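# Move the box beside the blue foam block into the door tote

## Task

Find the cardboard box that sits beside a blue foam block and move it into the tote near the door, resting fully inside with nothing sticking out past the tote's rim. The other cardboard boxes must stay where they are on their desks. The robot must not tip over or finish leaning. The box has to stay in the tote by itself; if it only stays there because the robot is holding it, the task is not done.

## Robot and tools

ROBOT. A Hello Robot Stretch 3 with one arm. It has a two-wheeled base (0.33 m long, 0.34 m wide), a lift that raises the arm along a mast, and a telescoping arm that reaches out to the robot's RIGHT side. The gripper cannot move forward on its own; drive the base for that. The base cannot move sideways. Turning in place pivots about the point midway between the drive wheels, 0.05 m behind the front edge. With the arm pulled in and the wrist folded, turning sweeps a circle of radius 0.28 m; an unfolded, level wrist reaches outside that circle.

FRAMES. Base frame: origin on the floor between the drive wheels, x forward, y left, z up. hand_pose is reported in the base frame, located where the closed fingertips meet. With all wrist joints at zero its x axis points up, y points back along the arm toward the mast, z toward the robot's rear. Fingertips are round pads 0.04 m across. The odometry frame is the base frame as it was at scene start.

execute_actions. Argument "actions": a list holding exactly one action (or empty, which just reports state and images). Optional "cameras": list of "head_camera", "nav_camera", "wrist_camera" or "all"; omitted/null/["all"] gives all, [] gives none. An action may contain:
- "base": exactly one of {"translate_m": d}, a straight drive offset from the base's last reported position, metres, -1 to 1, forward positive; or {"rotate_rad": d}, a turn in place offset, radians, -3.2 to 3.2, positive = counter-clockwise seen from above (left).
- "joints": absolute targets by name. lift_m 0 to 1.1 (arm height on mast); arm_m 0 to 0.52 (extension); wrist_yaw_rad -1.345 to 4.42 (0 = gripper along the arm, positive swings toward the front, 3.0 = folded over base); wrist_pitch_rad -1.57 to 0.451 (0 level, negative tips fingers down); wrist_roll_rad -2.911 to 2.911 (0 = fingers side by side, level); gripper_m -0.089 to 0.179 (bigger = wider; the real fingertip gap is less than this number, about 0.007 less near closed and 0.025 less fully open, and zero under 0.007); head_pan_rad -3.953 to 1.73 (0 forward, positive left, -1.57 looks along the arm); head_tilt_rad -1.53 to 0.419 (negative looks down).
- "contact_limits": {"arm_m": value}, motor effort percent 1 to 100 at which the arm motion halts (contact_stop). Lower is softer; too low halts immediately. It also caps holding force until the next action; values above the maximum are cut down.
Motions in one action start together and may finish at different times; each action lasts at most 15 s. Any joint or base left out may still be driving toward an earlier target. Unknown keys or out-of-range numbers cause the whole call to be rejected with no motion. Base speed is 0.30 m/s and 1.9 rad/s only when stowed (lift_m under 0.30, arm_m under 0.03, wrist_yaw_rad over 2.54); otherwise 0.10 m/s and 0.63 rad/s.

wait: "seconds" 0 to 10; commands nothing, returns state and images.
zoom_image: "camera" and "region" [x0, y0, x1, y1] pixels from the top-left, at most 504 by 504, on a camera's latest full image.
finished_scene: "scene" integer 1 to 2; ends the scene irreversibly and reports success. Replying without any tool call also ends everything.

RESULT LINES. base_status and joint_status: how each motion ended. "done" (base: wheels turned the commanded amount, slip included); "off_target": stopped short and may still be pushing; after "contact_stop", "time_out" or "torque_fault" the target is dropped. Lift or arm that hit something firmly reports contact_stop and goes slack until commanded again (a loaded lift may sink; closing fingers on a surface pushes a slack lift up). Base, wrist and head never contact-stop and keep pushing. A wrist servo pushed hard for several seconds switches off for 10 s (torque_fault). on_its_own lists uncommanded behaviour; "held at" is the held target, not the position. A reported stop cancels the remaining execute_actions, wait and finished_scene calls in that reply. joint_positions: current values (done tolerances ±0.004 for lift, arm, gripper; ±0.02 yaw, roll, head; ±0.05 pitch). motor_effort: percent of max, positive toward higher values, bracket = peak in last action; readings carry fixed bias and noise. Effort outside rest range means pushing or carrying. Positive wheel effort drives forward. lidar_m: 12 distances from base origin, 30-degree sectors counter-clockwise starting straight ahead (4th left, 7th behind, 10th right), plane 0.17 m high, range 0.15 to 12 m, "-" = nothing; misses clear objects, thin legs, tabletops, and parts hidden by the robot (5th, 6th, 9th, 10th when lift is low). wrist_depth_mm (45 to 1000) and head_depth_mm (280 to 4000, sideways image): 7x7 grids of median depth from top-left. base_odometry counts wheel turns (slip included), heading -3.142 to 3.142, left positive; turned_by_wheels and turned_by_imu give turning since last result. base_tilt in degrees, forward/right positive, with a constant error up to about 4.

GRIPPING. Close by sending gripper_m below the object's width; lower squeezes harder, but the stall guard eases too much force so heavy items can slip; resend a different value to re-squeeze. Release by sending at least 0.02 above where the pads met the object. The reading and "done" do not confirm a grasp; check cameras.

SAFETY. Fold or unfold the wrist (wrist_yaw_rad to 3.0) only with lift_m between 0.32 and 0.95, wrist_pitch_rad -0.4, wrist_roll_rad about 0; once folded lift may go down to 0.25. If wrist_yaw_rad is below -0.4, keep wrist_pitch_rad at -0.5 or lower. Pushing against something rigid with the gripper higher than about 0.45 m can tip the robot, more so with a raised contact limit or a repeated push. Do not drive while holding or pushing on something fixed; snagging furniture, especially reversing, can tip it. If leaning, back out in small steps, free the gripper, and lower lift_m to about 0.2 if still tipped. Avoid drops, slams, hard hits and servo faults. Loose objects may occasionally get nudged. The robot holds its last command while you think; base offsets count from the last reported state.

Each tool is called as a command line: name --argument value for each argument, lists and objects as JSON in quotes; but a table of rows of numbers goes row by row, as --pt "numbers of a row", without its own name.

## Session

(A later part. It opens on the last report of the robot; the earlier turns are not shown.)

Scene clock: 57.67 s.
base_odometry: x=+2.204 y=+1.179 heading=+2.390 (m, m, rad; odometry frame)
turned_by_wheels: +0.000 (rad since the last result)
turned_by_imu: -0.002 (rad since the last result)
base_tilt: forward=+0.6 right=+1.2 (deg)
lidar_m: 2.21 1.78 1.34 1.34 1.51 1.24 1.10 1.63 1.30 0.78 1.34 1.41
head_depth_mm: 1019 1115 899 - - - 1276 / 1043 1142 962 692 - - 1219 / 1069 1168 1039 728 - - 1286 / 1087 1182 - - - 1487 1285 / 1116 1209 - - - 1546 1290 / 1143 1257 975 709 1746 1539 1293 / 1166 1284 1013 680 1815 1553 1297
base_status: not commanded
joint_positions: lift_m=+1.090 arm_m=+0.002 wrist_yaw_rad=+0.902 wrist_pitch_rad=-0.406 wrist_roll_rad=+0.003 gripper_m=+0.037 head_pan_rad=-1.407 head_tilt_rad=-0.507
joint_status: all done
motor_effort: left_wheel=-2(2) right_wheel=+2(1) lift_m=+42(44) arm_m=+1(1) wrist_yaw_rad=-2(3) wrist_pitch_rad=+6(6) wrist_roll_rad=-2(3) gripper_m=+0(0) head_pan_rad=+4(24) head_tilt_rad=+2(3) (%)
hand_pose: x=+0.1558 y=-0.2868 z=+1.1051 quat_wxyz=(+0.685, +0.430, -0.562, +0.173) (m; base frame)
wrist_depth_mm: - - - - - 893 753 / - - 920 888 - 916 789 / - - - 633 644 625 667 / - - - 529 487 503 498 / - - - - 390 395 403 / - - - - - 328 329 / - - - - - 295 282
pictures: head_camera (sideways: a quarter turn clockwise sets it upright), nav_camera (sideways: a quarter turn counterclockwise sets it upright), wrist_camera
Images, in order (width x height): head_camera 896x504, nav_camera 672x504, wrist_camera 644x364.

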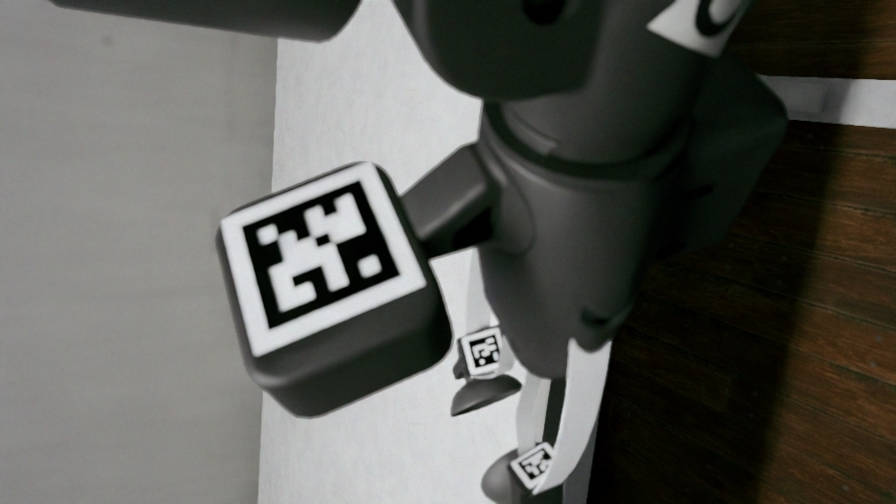

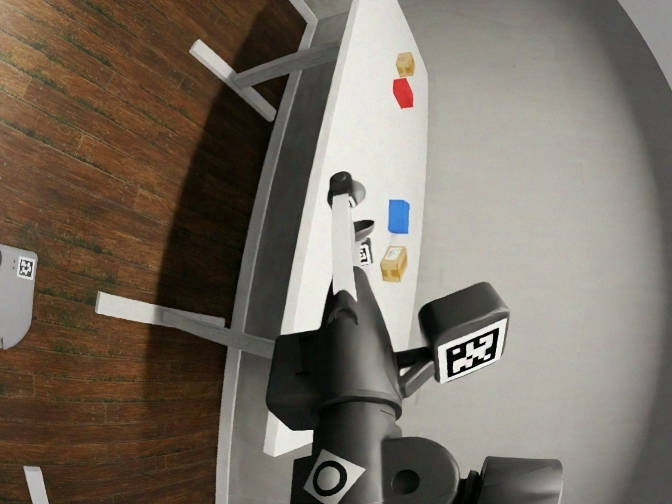

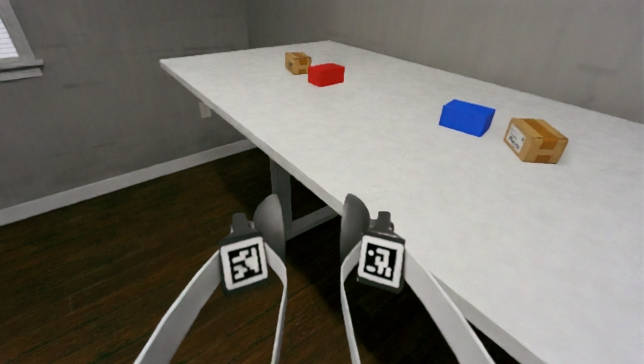

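execute_actions --actions '[{"joints":{"arm_m":0.51,"wrist_yaw_rad":0.75,"wrist_pitch_rad":-0.3,"gripper_m":0.13,"lift_m":1.03}}]'

Scene clock: 63.80 s.
base_odometry: x=+2.204 y=+1.179 heading=+2.390 (m, m, rad; odometry frame)
turned_by_wheels: +0.000 (rad since the last result)
turned_by_imu: -0.002 (rad since the last result)
base_tilt: forward=+0.6 right=+1.2 (deg)
lidar_m: 2.21 1.78 1.34 1.34 1.51 1.24 1.10 1.63 1.30 0.78 1.34 1.41
head_depth_mm: 1016 - 951 652 534 1476 1274 / 1043 1112 904 657 558 1438 1219 / 1072 1162 910 662 560 1523 1285 / 1093 1196 860 668 1671 1541 1287 / 1114 1224 925 671 1722 1541 1289 / 1145 1258 937 676 1769 1545 1291 / 1166 1284 1013 680 1808 1563 1295
base_status: not commanded
joint_positions: lift_m=+1.030 arm_m=+0.510 wrist_yaw_rad=+0.750 wrist_pitch_rad=-0.322 wrist_roll_rad=+0.003 gripper_m=+0.130 head_pan_rad=-1.407 head_tilt_rad=-0.507
joint_status: all done
motor_effort: left_wheel=-2(2) right_wheel=+1(1) lift_m=+24(34) arm_m=+4(4) wrist_yaw_rad=+0(3) wrist_pitch_rad=+10(10) wrist_roll_rad=-2(2) gripper_m=+0(87) head_pan_rad=+4(4) head_tilt_rad=+3(2) (%)
hand_pose: x=+0.1391 y=-0.8270 z=+1.0652 quat_wxyz=(+0.690, +0.361, -0.609, +0.150) (m; base frame)
wrist_depth_mm: - - 865 673 536 444 378 / - - 919 693 558 464 393 / 530 612 614 623 591 485 411 / 432 430 438 447 451 468 430 / 336 337 296 343 350 350 350 / 275 266 233 260 284 275 285 / 233 230 222 222 238 239 240
pictures: head_camera (sideways: a quarter turn clockwise sets it upright), nav_camera (sideways: a quarter turn counterclockwise sets it upright), wrist_camera
Images, in order (width x height): head_camera 896x504, nav_camera 672x504, wrist_camera 644x364.

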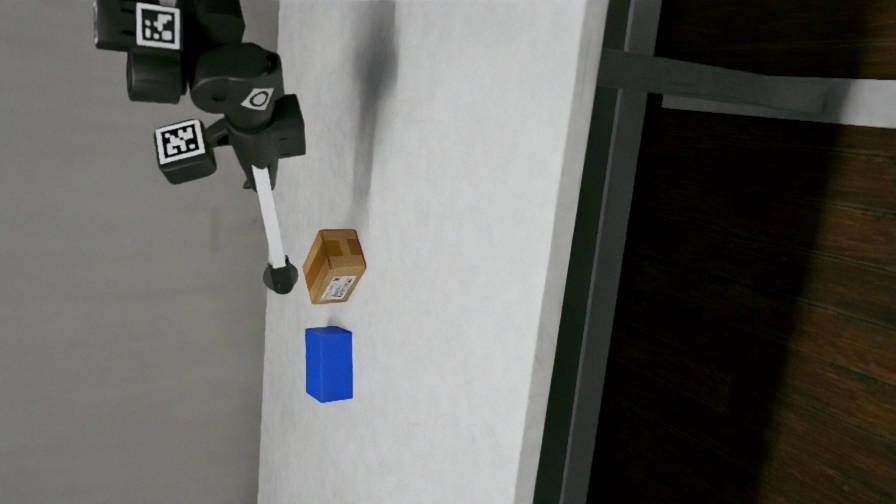

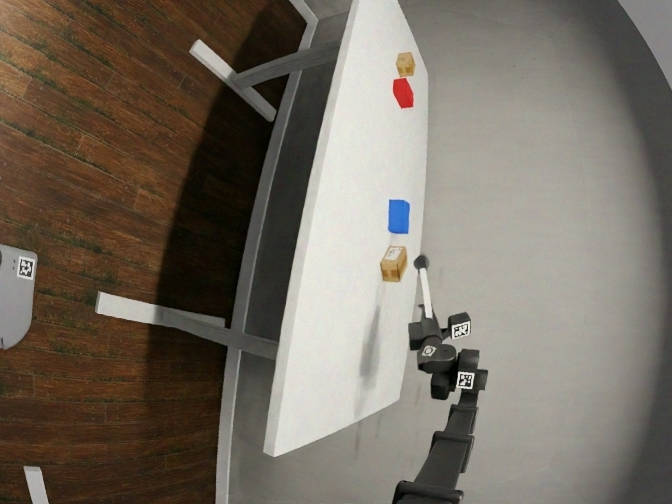

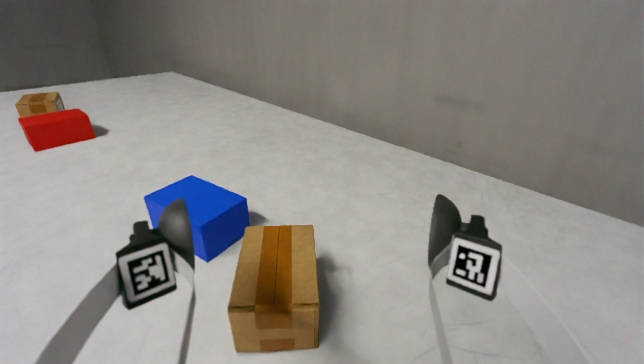

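execute_actions --actions '[{"base":{"translate_m":0.056},"joints":{"arm_m":0.52,"wrist_yaw_rad":0.68,"wrist_pitch_rad":-0.23,"gripper_m":0.12,"lift_m":0.985}}]' --cameras '["wrist_camera","head_camera"]'

Scene clock: 68.07 s.
base_odometry: x=+2.163 y=+1.217 heading=+2.390 (m, m, rad; odometry frame)
turned_by_wheels: +0.000 (rad since the last result)
turned_by_imu: -0.002 (rad since the last result)
base_tilt: forward=+0.6 right=+1.2 (deg)
lidar_m: 2.15 1.76 1.34 1.32 1.55 1.10 1.16 1.70 1.31 0.79 1.34 1.37
head_depth_mm: 1025 1077 893 655 534 1124 1236 / 1045 1116 848 659 558 1518 1250 / 1073 1157 857 663 560 1535 1283 / 1095 1193 869 666 1692 1529 1287 / 1118 1226 871 670 1726 1547 1289 / 1144 1259 997 674 1765 1551 1291 / 1171 1290 1011 680 1802 1548 1302
base_status: done
joint_positions: lift_m=+0.985 arm_m=+0.520 wrist_yaw_rad=+0.682 wrist_pitch_rad=-0.253 wrist_roll_rad=+0.003 gripper_m=+0.120 head_pan_rad=-1.407 head_tilt_rad=-0.507
joint_status: all done
motor_effort: left_wheel=-2(3) right_wheel=+1(5) lift_m=+24(24) arm_m=+4(4) wrist_yaw_rad=-1(3) wrist_pitch_rad=+10(12) wrist_roll_rad=-2(2) gripper_m=+0(50) head_pan_rad=+4(4) head_tilt_rad=+2(3) (%)
hand_pose: x=+0.1311 y=-0.8526 z=+1.0366 quat_wxyz=(+0.690, +0.319, -0.632, +0.150) (m; base frame)
wrist_depth_mm: - - 742 619 498 425 369 / - - 827 640 528 434 386 / 565 627 634 633 543 468 398 / 401 402 413 415 430 433 414 / 303 276 260 312 314 319 324 / 240 234 230 180 248 251 253 / 208 203 191 149 207 208 209
pictures: head_camera (sideways: a quarter turn clockwise sets it upright), wrist_camera
Images, in order (width x height): head_camera 896x504, wrist_camera 644x364.

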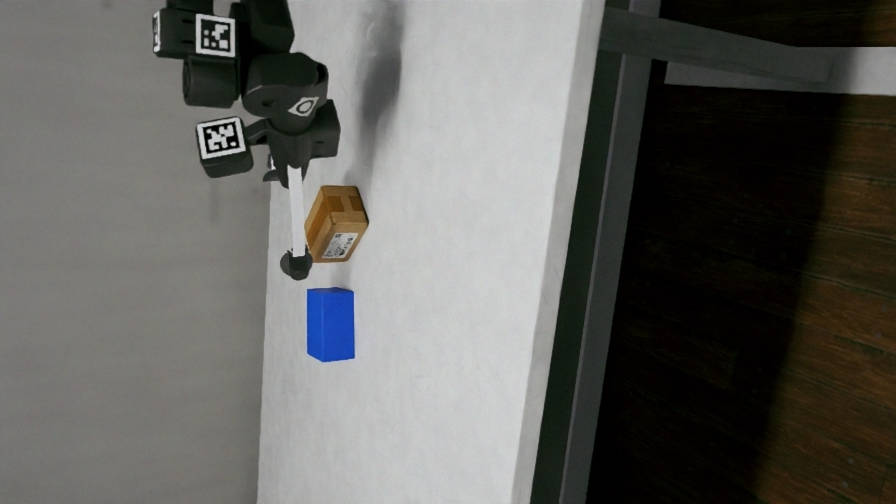

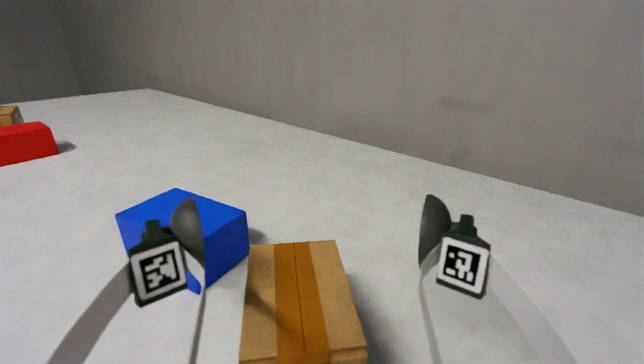

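execute_actions --actions '[{"joints":{"lift_m":0.925}}]' --cameras '["wrist_camera","head_camera"]'

Scene clock: 70.20 s.
base_odometry: x=+2.163 y=+1.217 heading=+2.390 (m, m, rad; odometry frame)
turned_by_wheels: +0.000 (rad since the last result)
turned_by_imu: -0.001 (rad since the last result)
base_tilt: forward=+0.6 right=+1.2 (deg)
lidar_m: 2.15 1.76 1.34 1.33 1.55 1.11 1.16 1.69 1.30 0.79 1.34 1.37
head_depth_mm: 1026 1111 842 655 534 1128 1245 / 1048 1144 - 656 559 1520 1251 / 1066 1171 851 662 561 1532 1280 / 1095 1205 982 670 1682 1545 1290 / 1117 1226 869 671 1735 1552 1292 / 1145 1260 997 675 1762 1553 1295 / 1172 1287 1007 680 1801 1551 1298
base_status: not commanded
joint_positions: lift_m=+0.925 arm_m=+0.520 wrist_yaw_rad=+0.682 wrist_pitch_rad=-0.252 wrist_roll_rad=+0.003 gripper_m=+0.120 head_pan_rad=-1.407 head_tilt_rad=-0.507
joint_status: all done
motor_effort: left_wheel=-2(2) right_wheel=+1(1) lift_m=+24(24) arm_m=+5(5) wrist_yaw_rad=-2(1) wrist_pitch_rad=+10(10) wrist_roll_rad=-2(2) gripper_m=+0(0) head_pan_rad=+4(4) head_tilt_rad=+2(2) (%)
hand_pose: x=+0.1312 y=-0.8527 z=+0.9767 quat_wxyz=(+0.690, +0.319, -0.632, +0.150) (m; base frame)
wrist_depth_mm: - - 770 598 497 422 371 / - 880 758 624 517 449 383 / 413 418 431 432 447 439 397 / 269 217 212 167 285 293 291 / 203 214 129 124 211 214 216 / 163 158 119 123 161 169 170 / - 136 131 132 139 139 140
pictures: head_camera (sideways: a quarter turn clockwise sets it upright), wrist_camera
Images, in order (width x height): head_camera 896x504, wrist_camera 644x364.

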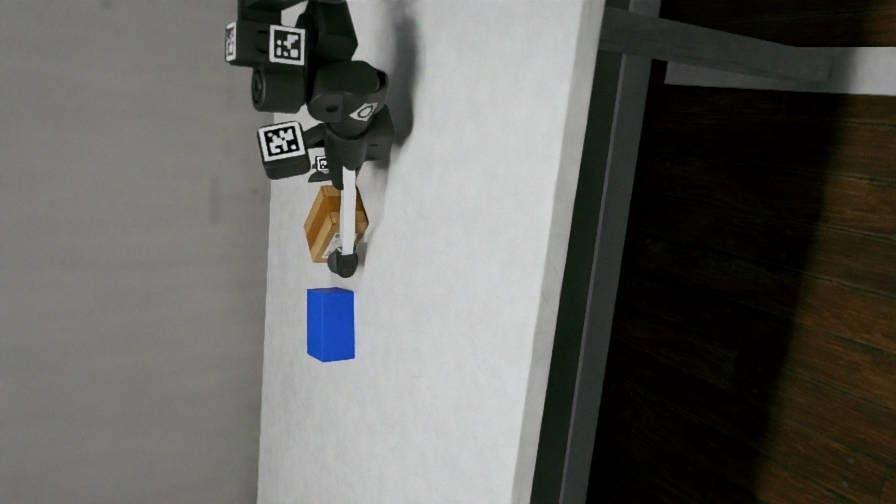

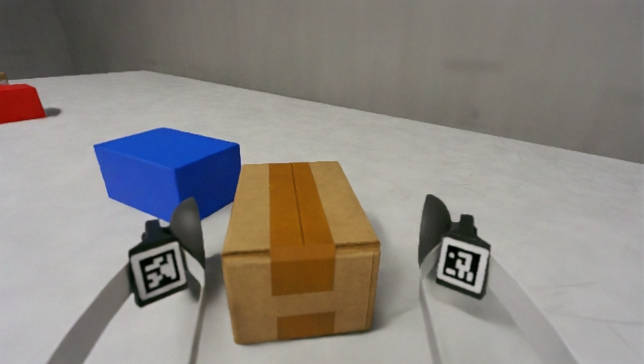

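execute_actions --actions '[{"joints":{"lift_m":0.919,"gripper_m":0.015}}]' --cameras '["wrist_camera"]'

execute_actions --actions '[{"joints":{"lift_m":0.97}}]' --cameras '["wrist_camera","head_camera"]'

Scene clock: 76.37 s.
base_odometry: x=+2.163 y=+1.217 heading=+2.390 (m, m, rad; odometry frame)
turned_by_wheels: +0.000 (rad since the last result)
turned_by_imu: -0.001 (rad since the last result)
base_tilt: forward=+0.6 right=+1.2 (deg)
lidar_m: 2.15 1.76 1.34 1.32 1.55 1.10 1.16 1.69 1.30 0.79 1.34 1.37
head_depth_mm: 1021 1112 - 656 534 1125 1241 / 1046 1143 - 657 559 1533 1242 / 1066 1176 1006 663 563 1532 1274 / 1091 1192 986 668 1682 1536 1283 / 1121 1224 872 671 1734 1555 1284 / 1147 1262 1006 674 1773 1545 1301 / 1173 1297 1006 679 1816 1550 1300
base_status: not commanded
joint_positions: lift_m=+0.919 arm_m=+0.520 wrist_yaw_rad=+0.682 wrist_pitch_rad=-0.251 wrist_roll_rad=+0.003 gripper_m=+0.016 head_pan_rad=-1.407 head_tilt_rad=-0.507
joint_status: all done
motor_effort: left_wheel=-1(2) right_wheel=+1(1) lift_m=+24(24) arm_m=+4(4) wrist_yaw_rad=-1(1) wrist_pitch_rad=+9(10) wrist_roll_rad=-2(2) gripper_m=-21(97) head_pan_rad=+4(4) head_tilt_rad=+3(2) (%)
hand_pose: x=+0.1312 y=-0.8529 z=+0.9711 quat_wxyz=(+0.690, +0.318, -0.632, +0.150) (m; base frame)
wrist_depth_mm: - - 766 594 503 426 368 / 820 823 753 635 533 443 382 / 396 247 411 413 428 441 391 / 260 215 202 153 272 275 280 / 193 195 120 124 158 203 204 / 155 156 144 134 150 161 161 / 129 130 131 131 132 133 133
pictures: wrist_camera
Images, in order (width x height): wrist_camera 644x364.

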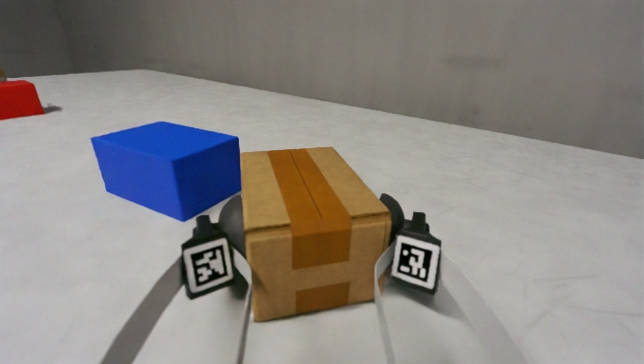

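Scene clock: 77.67 s.
base_odometry: x=+2.163 y=+1.217 heading=+2.390 (m, m, rad; odometry frame)
turned_by_wheels: +0.000 (rad since the last result)
turned_by_imu: +0.000 (rad since the last result)
base_tilt: forward=+0.6 right=+1.2 (deg)
lidar_m: 2.15 1.76 1.34 1.32 1.55 1.11 1.16 1.70 1.30 0.79 1.34 1.37
head_depth_mm: 1027 1088 845 656 533 1127 1238 / 1044 1125 846 658 557 1517 1248 / 1071 1166 862 660 561 1523 1276 / 1096 1197 870 666 1692 1532 1282 / 1118 1228 871 670 1732 1533 1281 / 1144 1257 1000 677 1765 1551 1292 / 1167 1290 1012 680 1807 1557 1293
base_status: not commanded
joint_positions: lift_m=+0.970 arm_m=+0.520 wrist_yaw_rad=+0.682 wrist_pitch_rad=-0.255 wrist_roll_rad=+0.003 gripper_m=+0.016 head_pan_rad=-1.407 head_tilt_rad=-0.507
joint_status: all done
motor_effort: left_wheel=-2(1) right_wheel=+1(1) lift_m=+43(43) arm_m=+5(4) wrist_yaw_rad=-1(1) wrist_pitch_rad=+10(11) wrist_roll_rad=-2(2) gripper_m=-21(21) head_pan_rad=+4(5) head_tilt_rad=+3(3) (%)
hand_pose: x=+0.1309 y=-0.8526 z=+1.0205 quat_wxyz=(+0.691, +0.319, -0.632, +0.149) (m; base frame)
wrist_depth_mm: - - 780 605 495 425 371 / - - 824 633 514 442 386 / 493 568 566 576 530 463 396 / 369 370 241 153 390 388 395 / 275 245 121 125 197 290 291 / 219 222 205 134 216 228 229 / 183 185 185 186 187 189 190
pictures: head_camera (sideways: a quarter turn clockwise sets it upright), wrist_camera
Images, in order (width x height): head_camera 896x504, wrist_camera 644x364.

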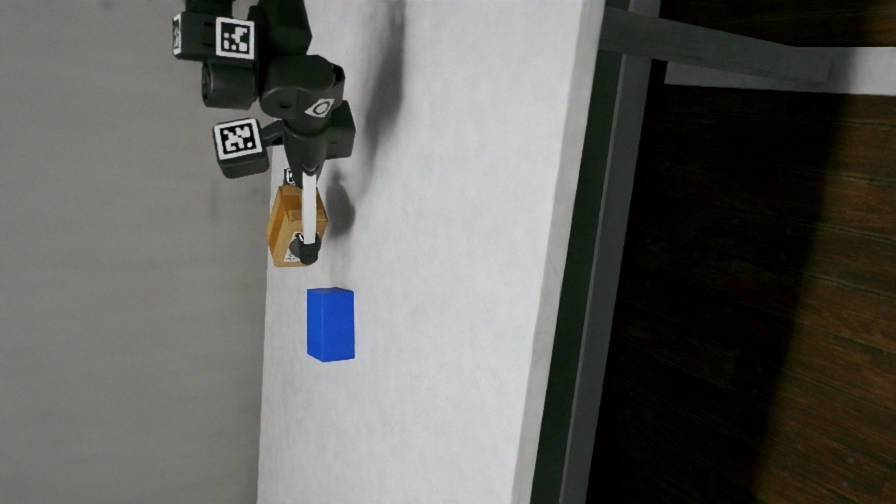

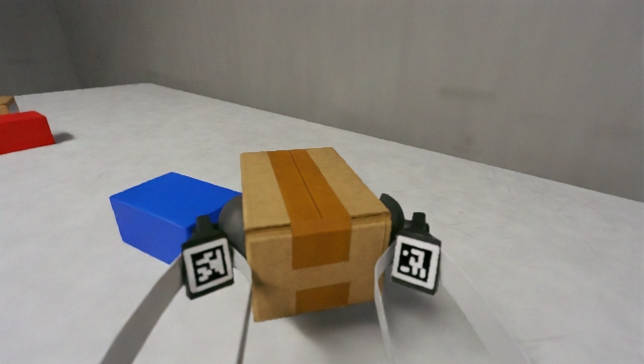

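execute_actions --actions '[{"joints":{"arm_m":0.0,"gripper_m":0.0,"lift_m":0.99,"head_pan_rad":0,"head_tilt_rad":-0.8}}]' --cameras '["wrist_camera"]'

execute_actions --actions '[{"base":{"rotate_rad":0.67},"joints":{"wrist_yaw_rad":1.5,"lift_m":0.87}}]' --cameras '["wrist_camera"]'

execute_actions --actions '[{"base":{"translate_m":0.55},"joints":{"wrist_yaw_rad":2.62,"wrist_pitch_rad":-0.35,"lift_m":0.285}}]' --cameras '["wrist_camera","nav_camera"]'

Scene clock: 84.63 s.
base_odometry: x=+2.163 y=+1.217 heading=+2.390 (m, m, rad; odometry frame)
turned_by_wheels: +0.000 (rad since the last result)
turned_by_imu: -0.002 (rad since the last result)
base_tilt: forward=+0.5 right=+1.2 (deg)
lidar_m: 2.15 1.76 1.34 1.32 1.55 1.11 1.16 1.70 1.30 0.79 1.34 1.37
head_depth_mm: 1907 2195 2107 1728 1467 1277 1136 / 1904 2183 2103 1729 1479 1279 1136 / 1926 2195 2123 1746 1475 1288 1135 / 1938 2210 2136 1747 1489 1290 1137 / 1933 2222 2145 1756 1498 1291 1143 / 1941 2249 2160 1761 1493 1299 1150 / 1966 2253 2178 1784 1503 1299 1152
base_status: not commanded
joint_positions: lift_m=+0.990 arm_m=+0.002 wrist_yaw_rad=+0.681 wrist_pitch_rad=-0.255 wrist_roll_rad=+0.003 gripper_m=+0.014 head_pan_rad=-0.007 head_tilt_rad=-0.790
joint_status: gripper_m off_target (ended at +0.014, target +0.000); the others done
joint sent to its limit — the command would take arm_m past its lower limit, so that joint was sent only as far as its limit.
on_its_own: gripper_m is held at +0.013, not at your +0.000, by its stall guard, which is not easing now
motor_effort: left_wheel=-1(1) right_wheel=+1(1) lift_m=+43(44) arm_m=-1(4) wrist_yaw_rad=-2(1) wrist_pitch_rad=+11(11) wrist_roll_rad=-2(2) gripper_m=-21(84) head_pan_rad=+4(57) head_tilt_rad=-4(20) (%)
hand_pose: x=+0.1309 y=-0.3348 z=+1.0404 quat_wxyz=(+0.691, +0.319, -0.632, +0.149) (m; base frame)
wrist_depth_mm: - - - - 959 823 715 / - - - - - 856 767 / - 713 653 660 631 688 698 / - - 460 154 433 447 445 / - - 120 125 213 325 334 / - - - 134 - 259 261 / - - - - - 239 217
pictures: wrist_camera
Images, in order (width x height): wrist_camera 644x364.

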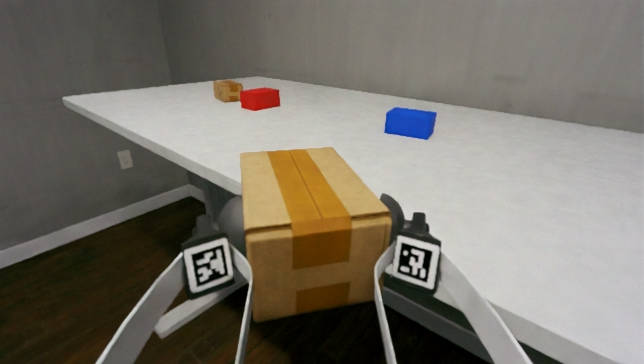

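Scene clock: 86.63 s.
base_odometry: x=+2.163 y=+1.217 heading=+3.060 (m, m, rad; odometry frame)
turned_by_wheels: +0.670 (rad since the last result)
turned_by_imu: +0.657 (rad since the last result)
base_tilt: forward=+0.6 right=+1.2 (deg)
lidar_m: 1.74 1.32 1.45 1.29 1.52 1.16 1.53 0.79 1.27 1.37 2.16 2.15
head_depth_mm: 2063 2281 2073 1729 1475 1258 1129 / 2205 2465 2093 1734 1471 1281 1136 / 2397 2619 2132 1729 1482 1287 1130 / 2591 2709 2154 1745 1480 1291 1145 / 2651 1878 2012 1759 1498 1291 1147 / 1634 1746 2030 1761 1492 1293 1152 / 1757 1616 2050 1752 1509 1298 1151
base_status: done
joint_positions: lift_m=+0.870 arm_m=+0.002 wrist_yaw_rad=+1.498 wrist_pitch_rad=-0.255 wrist_roll_rad=+0.003 gripper_m=+0.014 head_pan_rad=-0.007 head_tilt_rad=-0.790
joint_status: all done
on_its_own: gripper_m is held at +0.013, not at your +0.000, by its stall guard, which is not easing now
motor_effort: left_wheel=-2(7) right_wheel=+2(5) lift_m=+25(35) arm_m=-1(1) wrist_yaw_rad=+1(5) wrist_pitch_rad=+11(11) wrist_roll_rad=-2(2) gripper_m=-21(21) head_pan_rad=+4(5) head_tilt_rad=-4(4) (%)
hand_pose: x=+0.2199 y=-0.1645 z=+0.9211 quat_wxyz=(+0.575, +0.544, -0.453, +0.411) (m; base frame)
wrist_depth_mm: - - - - - - - / - - - - - - - / - - - - - - - / - - - 154 - - - / - - 120 125 - - - / - - - 134 - - - / - - - - - - -
pictures: wrist_camera
Images, in order (width x height): wrist_camera 644x364.

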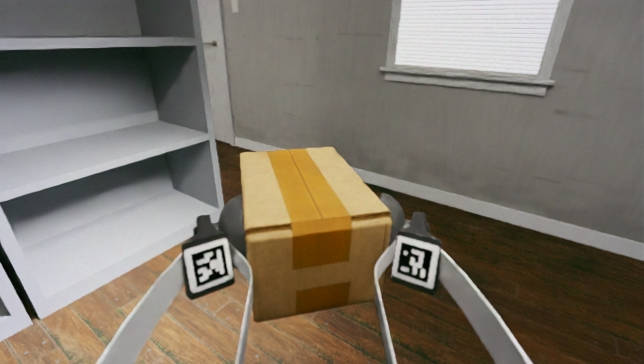

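Scene clock: 93.57 s.
base_odometry: x=+1.615 y=+1.262 heading=+3.060 (m, m, rad; odometry frame)
turned_by_wheels: +0.000 (rad since the last result)
turned_by_imu: -0.003 (rad since the last result)
base_tilt: forward=+0.6 right=+1.2 (deg)
lidar_m: 1.20 1.33 0.95 1.41 1.40 1.64 1.97 1.26 1.63 1.36 1.75 1.74
head_depth_mm: 1647 1845 2011 1716 1470 1282 1126 / 1770 1999 2111 1728 1472 1285 1131 / 1916 2186 2110 1735 1479 1281 1139 / 2087 2406 2125 1753 1488 1289 1136 / 2272 2518 2023 1662 1487 1301 1144 / 1074 1227 1392 1649 1496 1301 1151 / 1046 1407 1296 1668 1478 1304 1148
base_status: done
joint_positions: lift_m=+0.285 arm_m=+0.002 wrist_yaw_rad=+2.618 wrist_pitch_rad=-0.373 wrist_roll_rad=+0.003 gripper_m=+0.014 head_pan_rad=-0.007 head_tilt_rad=-0.791
joint_status: all done
on_its_own: gripper_m is held at +0.013, not at your +0.000, by its stall guard, which is not easing now
motor_effort: left_wheel=-2(8) right_wheel=+1(7) lift_m=+25(26) arm_m=-1(1) wrist_yaw_rad=+2(1) wrist_pitch_rad=+10(11) wrist_roll_rad=-2(2) gripper_m=-21(21) head_pan_rad=+4(4) head_tilt_rad=-3(4) (%)
hand_pose: x=+0.0936 y=+0.0522 z=+0.3081 quat_wxyz=(+0.307, +0.706, -0.053, +0.636) (m; base frame)
wrist_depth_mm: - - - - - - 927 / - - - - - - 996 / - - - - 982 965 963 / 745 754 709 154 784 788 804 / 607 595 120 126 354 654 635 / 504 502 477 134 479 512 529 / - 436 429 439 438 444 446
pictures: nav_camera (sideways: a quarter turn counterclockwise sets it upright), wrist_camera
Images, in order (width x height): nav_camera 672x504, wrist_camera 644x364.

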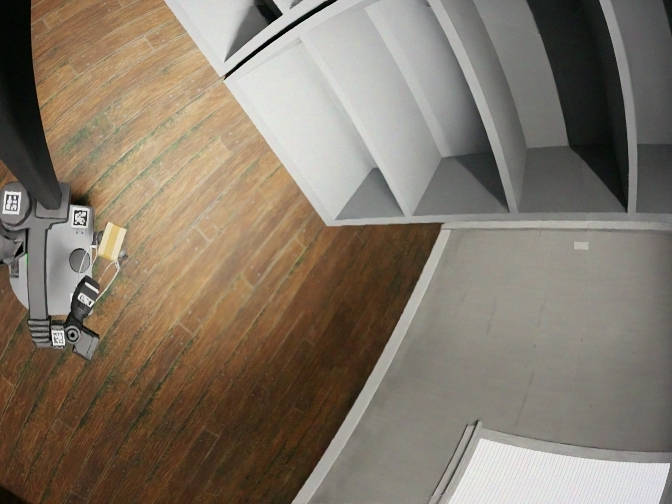

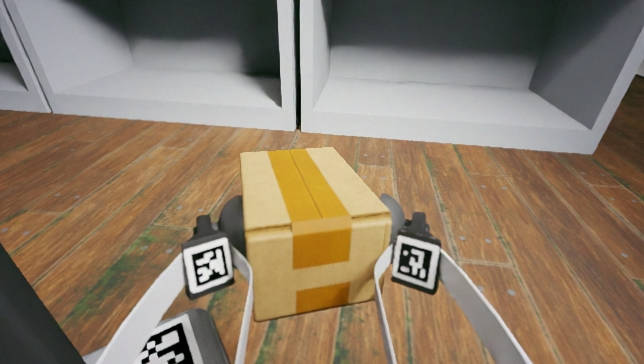

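execute_actions --actions '[{"base":{"rotate_rad":-0.13}}]' --cameras '[]'

execute_actions --actions '[{"base":{"translate_m":1.0}}]' --cameras '["nav_camera"]'

Scene clock: 95.40 s.
base_odometry: x=+1.615 y=+1.262 heading=+2.930 (m, m, rad; odometry frame)
turned_by_wheels: -0.130 (rad since the last result)
turned_by_imu: -0.128 (rad since the last result)
base_tilt: forward=+0.6 right=+1.2 (deg)
lidar_m: 1.84 1.20 0.95 1.40 1.42 1.64 1.65 1.26 1.63 1.36 1.78 1.74
head_depth_mm: 1570 1764 1965 1724 1463 1272 1131 / 1663 1868 2056 1726 1478 1276 1134 / 1756 2009 2105 1747 1494 1279 1141 / 1867 2149 2135 1759 1480 1288 1139 / 2009 2344 2138 1757 1482 1297 1141 / 2168 2472 2105 1633 1504 1293 1146 / 2191 1201 1303 1623 1484 1300 1157
base_status: done
joint_positions: lift_m=+0.285 arm_m=+0.002 wrist_yaw_rad=+2.618 wrist_pitch_rad=-0.373 wrist_roll_rad=+0.003 gripper_m=+0.014 head_pan_rad=-0.007 head_tilt_rad=-0.791
joint_status: not commanded
on_its_own: gripper_m is held at +0.013, not at your +0.000, by its stall guard, which is not easing now
motor_effort: left_wheel=+1(8) right_wheel=-2(4) lift_m=+25(25) arm_m=-1(1) wrist_yaw_rad=+2(2) wrist_pitch_rad=+10(10) wrist_roll_rad=-2(2) gripper_m=-21(21) head_pan_rad=+4(4) head_tilt_rad=-3(4) (%)
hand_pose: x=+0.0936 y=+0.0522 z=+0.3081 quat_wxyz=(+0.307, +0.706, -0.053, +0.636) (m; base frame)
wrist_depth_mm: - - - - - - - / - - - - - - - / - - - - - - - / 742 736 678 154 797 776 810 / 598 609 121 125 354 620 643 / 499 508 468 134 485 516 518 / - 435 434 439 438 443 442
pictures: none
No camera images: the call's "cameras" was empty. Leave "cameras" out to get every camera's image.

Scene clock: 100.40 s.
base_odometry: x=+0.637 y=+1.472 heading=+2.930 (m, m, rad; odometry frame)
turned_by_wheels: +0.000 (rad since the last result)
turned_by_imu: -0.004 (rad since the last result)
base_tilt: forward=+0.6 right=+1.2 (deg)
lidar_m: 0.96 1.37 0.40 0.89 1.18 1.99 2.62 2.17 1.73 1.22 0.93 0.91
head_depth_mm: 796 894 1020 1198 1377 1281 1133 / 842 951 1098 1302 1442 1277 1134 / 893 1018 1183 1426 1485 1284 1137 / 951 1095 1301 1588 1484 1292 1146 / 1017 1183 1423 1689 1492 1300 1141 / 1100 1296 1582 1766 1500 1298 1147 / 1188 1416 1750 1759 1503 1312 1148
base_status: done
joint_positions: lift_m=+0.285 arm_m=+0.002 wrist_yaw_rad=+2.618 wrist_pitch_rad=-0.374 wrist_roll_rad=+0.003 gripper_m=+0.014 head_pan_rad=-0.007 head_tilt_rad=-0.791
joint_status: not commanded
on_its_own: gripper_m is held at +0.013, not at your +0.000, by its stall guard, which is not easing now
motor_effort: left_wheel=+2(10) right_wheel=-2(4) lift_m=+25(25) arm_m=-1(2) wrist_yaw_rad=+0(1) wrist_pitch_rad=+10(10) wrist_roll_rad=-2(2) gripper_m=-21(21) head_pan_rad=+4(4) head_tilt_rad=-4(4) (%)
hand_pose: x=+0.0936 y=+0.0522 z=+0.3081 quat_wxyz=(+0.307, +0.706, -0.053, +0.636) (m; base frame)
wrist_depth_mm: 773 795 422 - - - 972 / 847 843 521 - - - 938 / 826 830 657 - - - 927 / 613 616 485 154 779 798 806 / 551 533 120 125 356 611 627 / 502 503 471 133 487 527 526 / - 438 434 429 439 448 446
pictures: nav_camera (sideways: a quarter turn counterclockwise sets it upright)
Images, in order (width x height): nav_camera 672x504.

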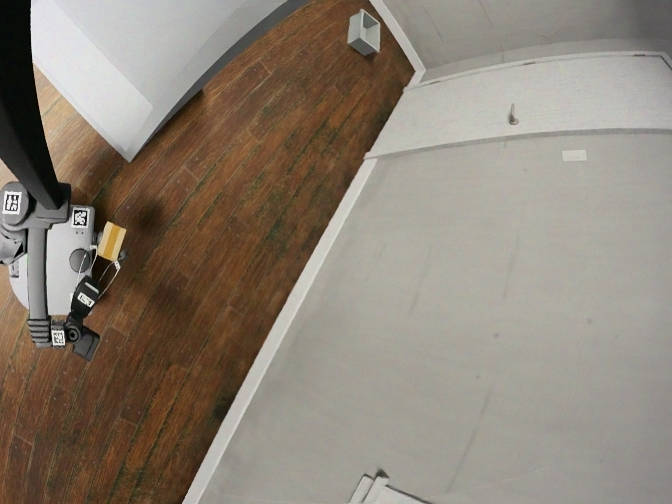

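execute_actions --actions '[{"base":{"translate_m":0.45}}]' --cameras '[]'

execute_actions --actions '[{"base":{"rotate_rad":1.01}}]' --cameras '["nav_camera"]'

execute_actions --actions '[{"base":{"translate_m":1.0}}]' --cameras '["nav_camera","head_camera"]'

Scene clock: 104.37 s.
base_odometry: x=+0.197 y=+1.567 heading=+2.930 (m, m, rad; odometry frame)
turned_by_wheels: +0.000 (rad since the last result)
turned_by_imu: -0.002 (rad since the last result)
base_tilt: forward=+0.6 right=+1.2 (deg)
lidar_m: 0.56 0.81 2.33 0.58 0.45 1.31 2.62 2.03 1.70 0.72 0.55 0.53
head_depth_mm: 452 508 578 676 808 1011 1129 / 477 539 623 735 897 1156 1127 / 506 578 670 806 1012 1231 1141 / 539 620 733 892 1146 1289 1142 / 577 672 804 1009 1327 1299 1144 / 619 729 890 1148 1437 1302 1147 / 670 804 1000 1330 1496 1305 1149
base_status: done
joint_positions: lift_m=+0.285 arm_m=+0.002 wrist_yaw_rad=+2.618 wrist_pitch_rad=-0.374 wrist_roll_rad=+0.003 gripper_m=+0.014 head_pan_rad=-0.007 head_tilt_rad=-0.791
joint_status: not commanded
on_its_own: gripper_m is held at +0.013, not at your +0.000, by its stall guard, which is not easing now
motor_effort: left_wheel=+2(10) right_wheel=-2(3) lift_m=+25(25) arm_m=-1(1) wrist_yaw_rad=+1(2) wrist_pitch_rad=+11(10) wrist_roll_rad=-2(2) gripper_m=-21(21) head_pan_rad=+4(4) head_tilt_rad=-3(4) (%)
hand_pose: x=+0.0935 y=+0.0522 z=+0.3081 quat_wxyz=(+0.307, +0.706, -0.053, +0.636) (m; base frame)
wrist_depth_mm: 542 - - - - 819 536 / 557 - - - - 802 528 / 547 - - - - 784 533 / 563 719 712 154 787 738 526 / 546 620 120 125 357 620 511 / 498 496 471 135 480 520 483 / - 446 431 432 441 436 447
pictures: none
No camera images: the call's "cameras" was empty. Leave "cameras" out to get every camera's image.

Scene clock: 106.20 s.
base_odometry: x=+0.197 y=+1.567 heading=-2.343 (m, m, rad; odometry frame)
turned_by_wheels: +1.010 (rad since the last result)
turned_by_imu: +0.987 (rad since the last result)
base_tilt: forward=+0.6 right=+1.2 (deg)
lidar_m: 2.19 0.60 0.45 1.31 3.38 2.04 1.97 0.75 0.55 0.53 0.55 0.77
head_depth_mm: 1756 1748 1776 1660 1465 1271 1132 / 2071 2358 2111 1733 1477 1281 1135 / 2072 2415 2110 1740 1476 1284 1139 / 2079 2398 2049 1744 1489 1295 1140 / 2099 2397 2157 1758 1492 1301 1143 / 2090 2392 2160 1751 1500 1304 1144 / 2088 2434 2160 1769 1495 1183 1114
base_status: done
joint_positions: lift_m=+0.285 arm_m=+0.002 wrist_yaw_rad=+2.618 wrist_pitch_rad=-0.374 wrist_roll_rad=+0.003 gripper_m=+0.014 head_pan_rad=-0.007 head_tilt_rad=-0.791
joint_status: not commanded
on_its_own: gripper_m is held at +0.013, not at your +0.000, by its stall guard, which is not easing now
motor_effort: left_wheel=-2(8) right_wheel=+2(6) lift_m=+25(25) arm_m=-1(1) wrist_yaw_rad=+2(1) wrist_pitch_rad=+10(10) wrist_roll_rad=-2(2) gripper_m=-21(21) head_pan_rad=+4(4) head_tilt_rad=-3(3) (%)
hand_pose: x=+0.0935 y=+0.0522 z=+0.3080 quat_wxyz=(+0.307, +0.706, -0.053, +0.636) (m; base frame)
wrist_depth_mm: - - 452 512 615 - - / - - 490 552 680 - - / - - 541 595 936 - - / 742 735 554 155 777 788 812 / 591 610 120 125 355 625 642 / 491 493 475 134 489 516 522 / - 450 432 431 444 445 440
pictures: nav_camera (sideways: a quarter turn counterclockwise sets it upright)
Images, in order (width x height): nav_camera 672x504.

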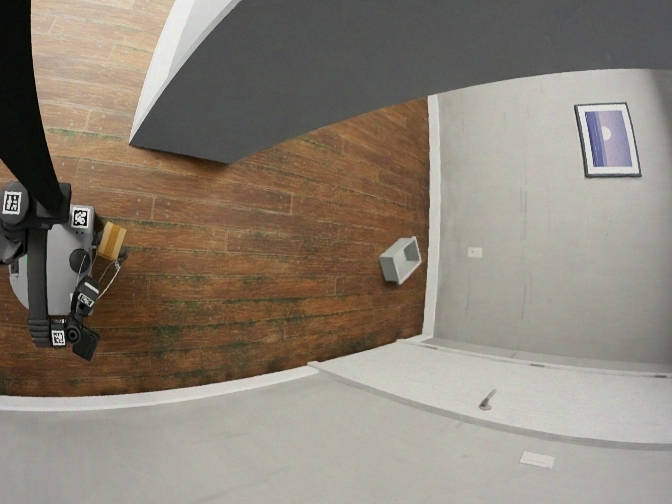

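Scene clock: 111.20 s.
base_odometry: x=-0.501 y=+0.850 heading=-2.343 (m, m, rad; odometry frame)
turned_by_wheels: +0.000 (rad since the last result)
turned_by_imu: -0.004 (rad since the last result)
base_tilt: forward=+0.6 right=+1.2 (deg)
lidar_m: 1.33 1.39 1.93 1.47 0.58 0.60 2.05 0.77 0.57 0.53 0.54 0.76
head_depth_mm: 1173 1347 1574 1685 1465 1278 1131 / 1176 1344 1579 1738 1475 1276 1129 / 1174 1343 1573 1743 1444 1285 1137 / 1174 1351 1589 1737 1477 1289 1135 / 1180 1355 1589 1766 1452 1295 1144 / 1177 1346 1595 1757 1499 1303 1143 / 1178 1348 1588 1771 1508 1309 1149
base_status: done
joint_positions: lift_m=+0.285 arm_m=+0.002 wrist_yaw_rad=+2.618 wrist_pitch_rad=-0.374 wrist_roll_rad=+0.003 gripper_m=+0.014 head_pan_rad=-0.007 head_tilt_rad=-0.791
joint_status: not commanded
on_its_own: gripper_m is held at +0.013, not at your +0.000, by its stall guard, which is not easing now
motor_effort: left_wheel=-2(7) right_wheel=+1(6) lift_m=+25(25) arm_m=-1(1) wrist_yaw_rad=+2(1) wrist_pitch_rad=+10(10) wrist_roll_rad=-2(2) gripper_m=-21(21) head_pan_rad=+4(4) head_tilt_rad=-3(4) (%)
hand_pose: x=+0.0935 y=+0.0522 z=+0.3080 quat_wxyz=(+0.307, +0.706, -0.053, +0.636) (m; base frame)
wrist_depth_mm: - - - - - - 940 / - - - - - - - / - - - - - - 1000 / 730 799 695 154 798 803 706 / 587 612 120 125 358 637 565 / 491 498 477 134 478 521 521 / - 437 445 433 436 444 445
pictures: head_camera (sideways: a quarter turn clockwise sets it upright), nav_camera (sideways: a quarter turn counterclockwise sets it upright)
Images, in order (width x height): head_camera 896x504, nav_camera 672x504.

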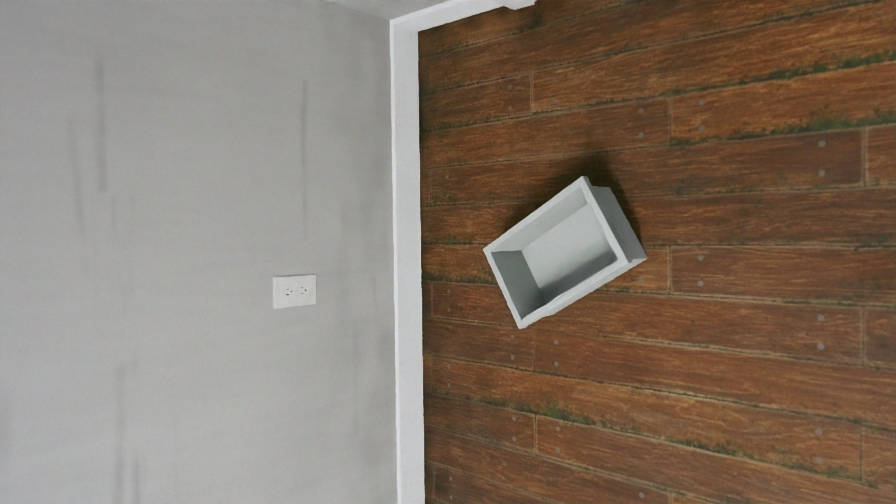

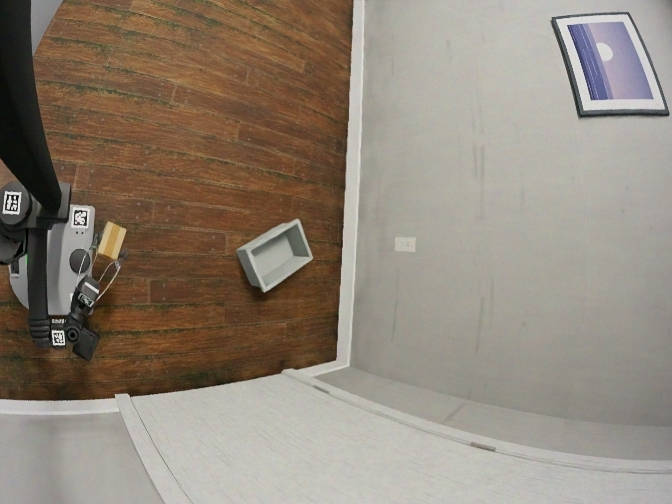

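execute_actions --actions '[{"base":{"translate_m":0.2},"joints":{"lift_m":0.33}}]' --cameras '[]'

execute_actions --actions '[{"base":{"rotate_rad":1.6},"joints":{"wrist_yaw_rad":0.49,"wrist_pitch_rad":-0.63,"arm_m":0.32,"head_pan_rad":-1.5,"head_tilt_rad":-1.0}}]'

Scene clock: 118.97 s.
base_odometry: x=-0.640 y=+0.707 heading=-2.343 (m, m, rad; odometry frame)
turned_by_wheels: +0.000 (rad since the last result)
turned_by_imu: -0.002 (rad since the last result)
base_tilt: forward=+0.6 right=+1.2 (deg)
lidar_m: 1.14 1.19 1.64 2.22 0.84 0.73 2.07 0.77 0.57 0.52 0.56 0.76
head_depth_mm: 991 1134 1324 1598 1454 1279 1128 / 986 1133 1334 1606 1472 1284 1132 / 990 1135 1334 1625 1473 1267 1139 / 996 1146 1339 1616 1437 1281 1139 / 992 1138 1342 1618 1494 1290 1149 / 994 1138 1339 1624 1500 1301 1149 / 996 1150 1345 1625 1501 1305 1151
base_status: done
joint_positions: lift_m=+0.330 arm_m=+0.002 wrist_yaw_rad=+2.618 wrist_pitch_rad=-0.374 wrist_roll_rad=+0.003 gripper_m=+0.014 head_pan_rad=-0.007 head_tilt_rad=-0.791
joint_status: all done
on_its_own: gripper_m is held at +0.013, not at your +0.000, by its stall guard, which is not easing now
motor_effort: left_wheel=-2(10) right_wheel=+1(6) lift_m=+43(45) arm_m=-1(1) wrist_yaw_rad=+1(1) wrist_pitch_rad=+11(10) wrist_roll_rad=-2(2) gripper_m=-22(21) head_pan_rad=+4(4) head_tilt_rad=-4(3) (%)
hand_pose: x=+0.0935 y=+0.0521 z=+0.3522 quat_wxyz=(+0.307, +0.706, -0.053, +0.636) (m; base frame)
wrist_depth_mm: - - - - - - 814 / - - - - - - 864 / - - - - - - 879 / 832 820 768 154 837 869 828 / 693 682 120 125 384 671 644 / 550 558 515 134 544 505 465 / 483 480 475 489 481 485 459
pictures: none
No camera images: the call's "cameras" was empty. Leave "cameras" out to get every camera's image.

Scene clock: 122.53 s.
base_odometry: x=-0.640 y=+0.707 heading=-0.743 (m, m, rad; odometry frame)
turned_by_wheels: +1.600 (rad since the last result)
turned_by_imu: +1.568 (rad since the last result)
base_tilt: forward=+0.6 right=+1.2 (deg)
lidar_m: 2.03 0.82 0.73 1.88 0.76 0.57 0.52 0.56 0.78 1.14 1.20 1.68
head_depth_mm: 1065 1254 1547 1478 1324 1196 1111 / 1071 1279 1556 1508 1343 1203 - / 1091 1299 1593 1540 1297 1215 - / 1098 1307 1605 1425 1313 1213 1115 / 1123 1336 1617 1499 1343 1219 1108 / 1127 1353 1621 1521 1354 1219 1114 / 1140 1375 1643 1520 1361 1218 1117
base_status: done
joint_positions: lift_m=+0.330 arm_m=+0.320 wrist_yaw_rad=+0.491 wrist_pitch_rad=-0.648 wrist_roll_rad=+0.002 gripper_m=+0.014 head_pan_rad=-1.493 head_tilt_rad=-0.988
joint_status: all done
on_its_own: gripper_m is held at +0.013, not at your +0.000, by its stall guard, which is not easing now
motor_effort: left_wheel=-2(7) right_wheel=+1(4) lift_m=+43(43) arm_m=+4(5) wrist_yaw_rad=+0(4) wrist_pitch_rad=+8(9) wrist_roll_rad=-1(2) gripper_m=-21(21) head_pan_rad=-5(57) head_tilt_rad=-4(18) (%)
hand_pose: x=+0.0679 y=-0.6321 z=+0.2945 quat_wxyz=(+0.705, +0.381, -0.596, -0.056) (m; base frame)
wrist_depth_mm: - 873 739 631 540 492 437 / 805 813 798 686 618 522 478 / 651 658 666 680 651 588 519 / 565 575 535 155 579 598 564 / 487 500 120 125 310 519 527 / 437 445 306 134 376 453 463 / 391 393 390 395 383 407 407
pictures: head_camera (sideways: a quarter turn clockwise sets it upright), nav_camera (sideways: a quarter turn counterclockwise sets it upright), wrist_camera
Images, in order (width x height): head_camera 896x504, nav_camera 672x504, wrist_camera 644x364.

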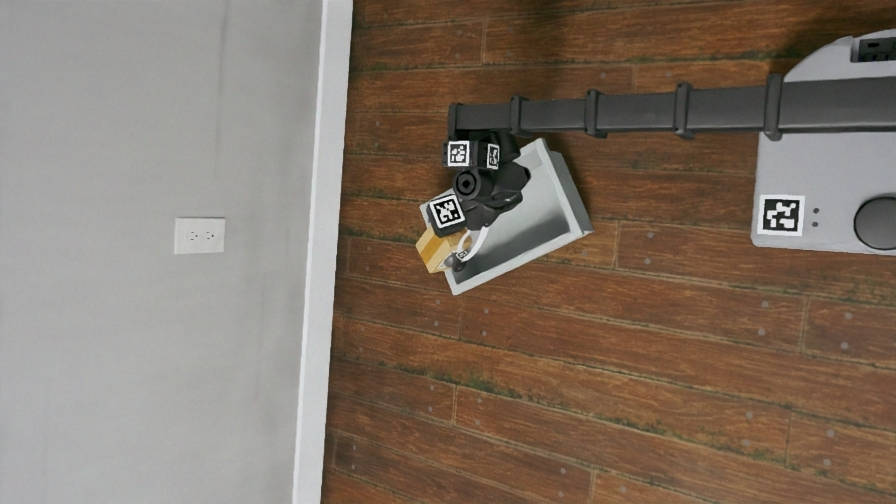

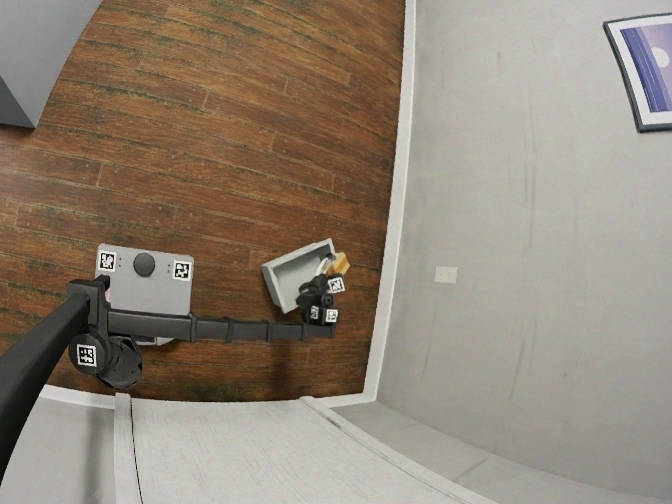

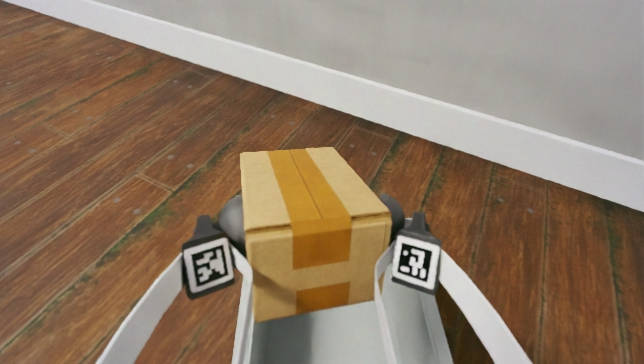

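execute_actions --actions '[{"base":{"translate_m":-0.03},"joints":{"lift_m":0.21}}]' --cameras '["head_camera","wrist_camera"]'

Scene clock: 125.23 s.
base_odometry: x=-0.662 y=+0.727 heading=-0.743 (m, m, rad; odometry frame)
turned_by_wheels: +0.000 (rad since the last result)
turned_by_imu: -0.001 (rad since the last result)
base_tilt: forward=+0.6 right=+1.2 (deg)
lidar_m: 2.03 0.82 0.74 1.78 0.71 0.54 0.49 0.53 0.74 0.60 1.19 1.68
head_depth_mm: 1060 1260 1545 1468 1321 1199 1107 / 1074 1276 1564 1474 1326 1212 - / 1088 1293 1576 1510 1302 1214 - / 1094 1311 1616 1451 1323 1208 1113 / 1116 1332 1610 1511 1342 1216 1112 / 1129 1362 1623 1502 1355 1217 1115 / 1144 1375 1645 1518 1348 1226 1118
base_status: done
joint_positions: lift_m=+0.210 arm_m=+0.320 wrist_yaw_rad=+0.491 wrist_pitch_rad=-0.649 wrist_roll_rad=+0.002 gripper_m=+0.014 head_pan_rad=-1.493 head_tilt_rad=-0.988
joint_status: all done
on_its_own: gripper_m is held at +0.013, not at your +0.000, by its stall guard, which is not easing now
motor_effort: left_wheel=-3(7) right_wheel=+2(3) lift_m=+25(36) arm_m=+4(4) wrist_yaw_rad=-1(1) wrist_pitch_rad=+8(8) wrist_roll_rad=-1(1) gripper_m=-21(21) head_pan_rad=-4(5) head_tilt_rad=-5(4) (%)
hand_pose: x=+0.0678 y=-0.6320 z=+0.1750 quat_wxyz=(+0.705, +0.381, -0.596, -0.056) (m; base frame)
wrist_depth_mm: 704 739 694 619 544 490 427 / 561 577 588 595 576 519 459 / 480 480 484 502 511 504 496 / 408 410 248 154 319 434 440 / 355 359 120 125 178 378 383 / 319 320 207 134 264 332 334 / 282 187 269 287 264 294 301
pictures: head_camera (sideways: a quarter turn clockwise sets it upright), wrist_camera
Images, in order (width x height): head_camera 896x504, wrist_camera 644x364.

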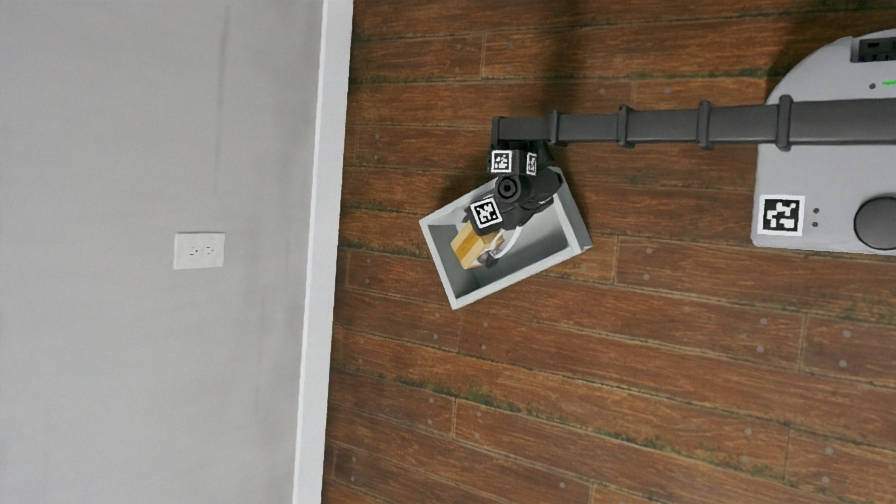

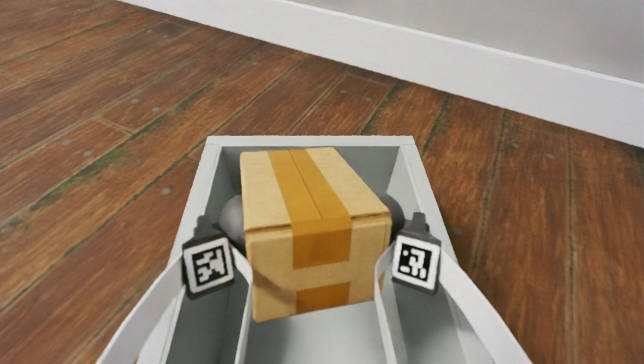

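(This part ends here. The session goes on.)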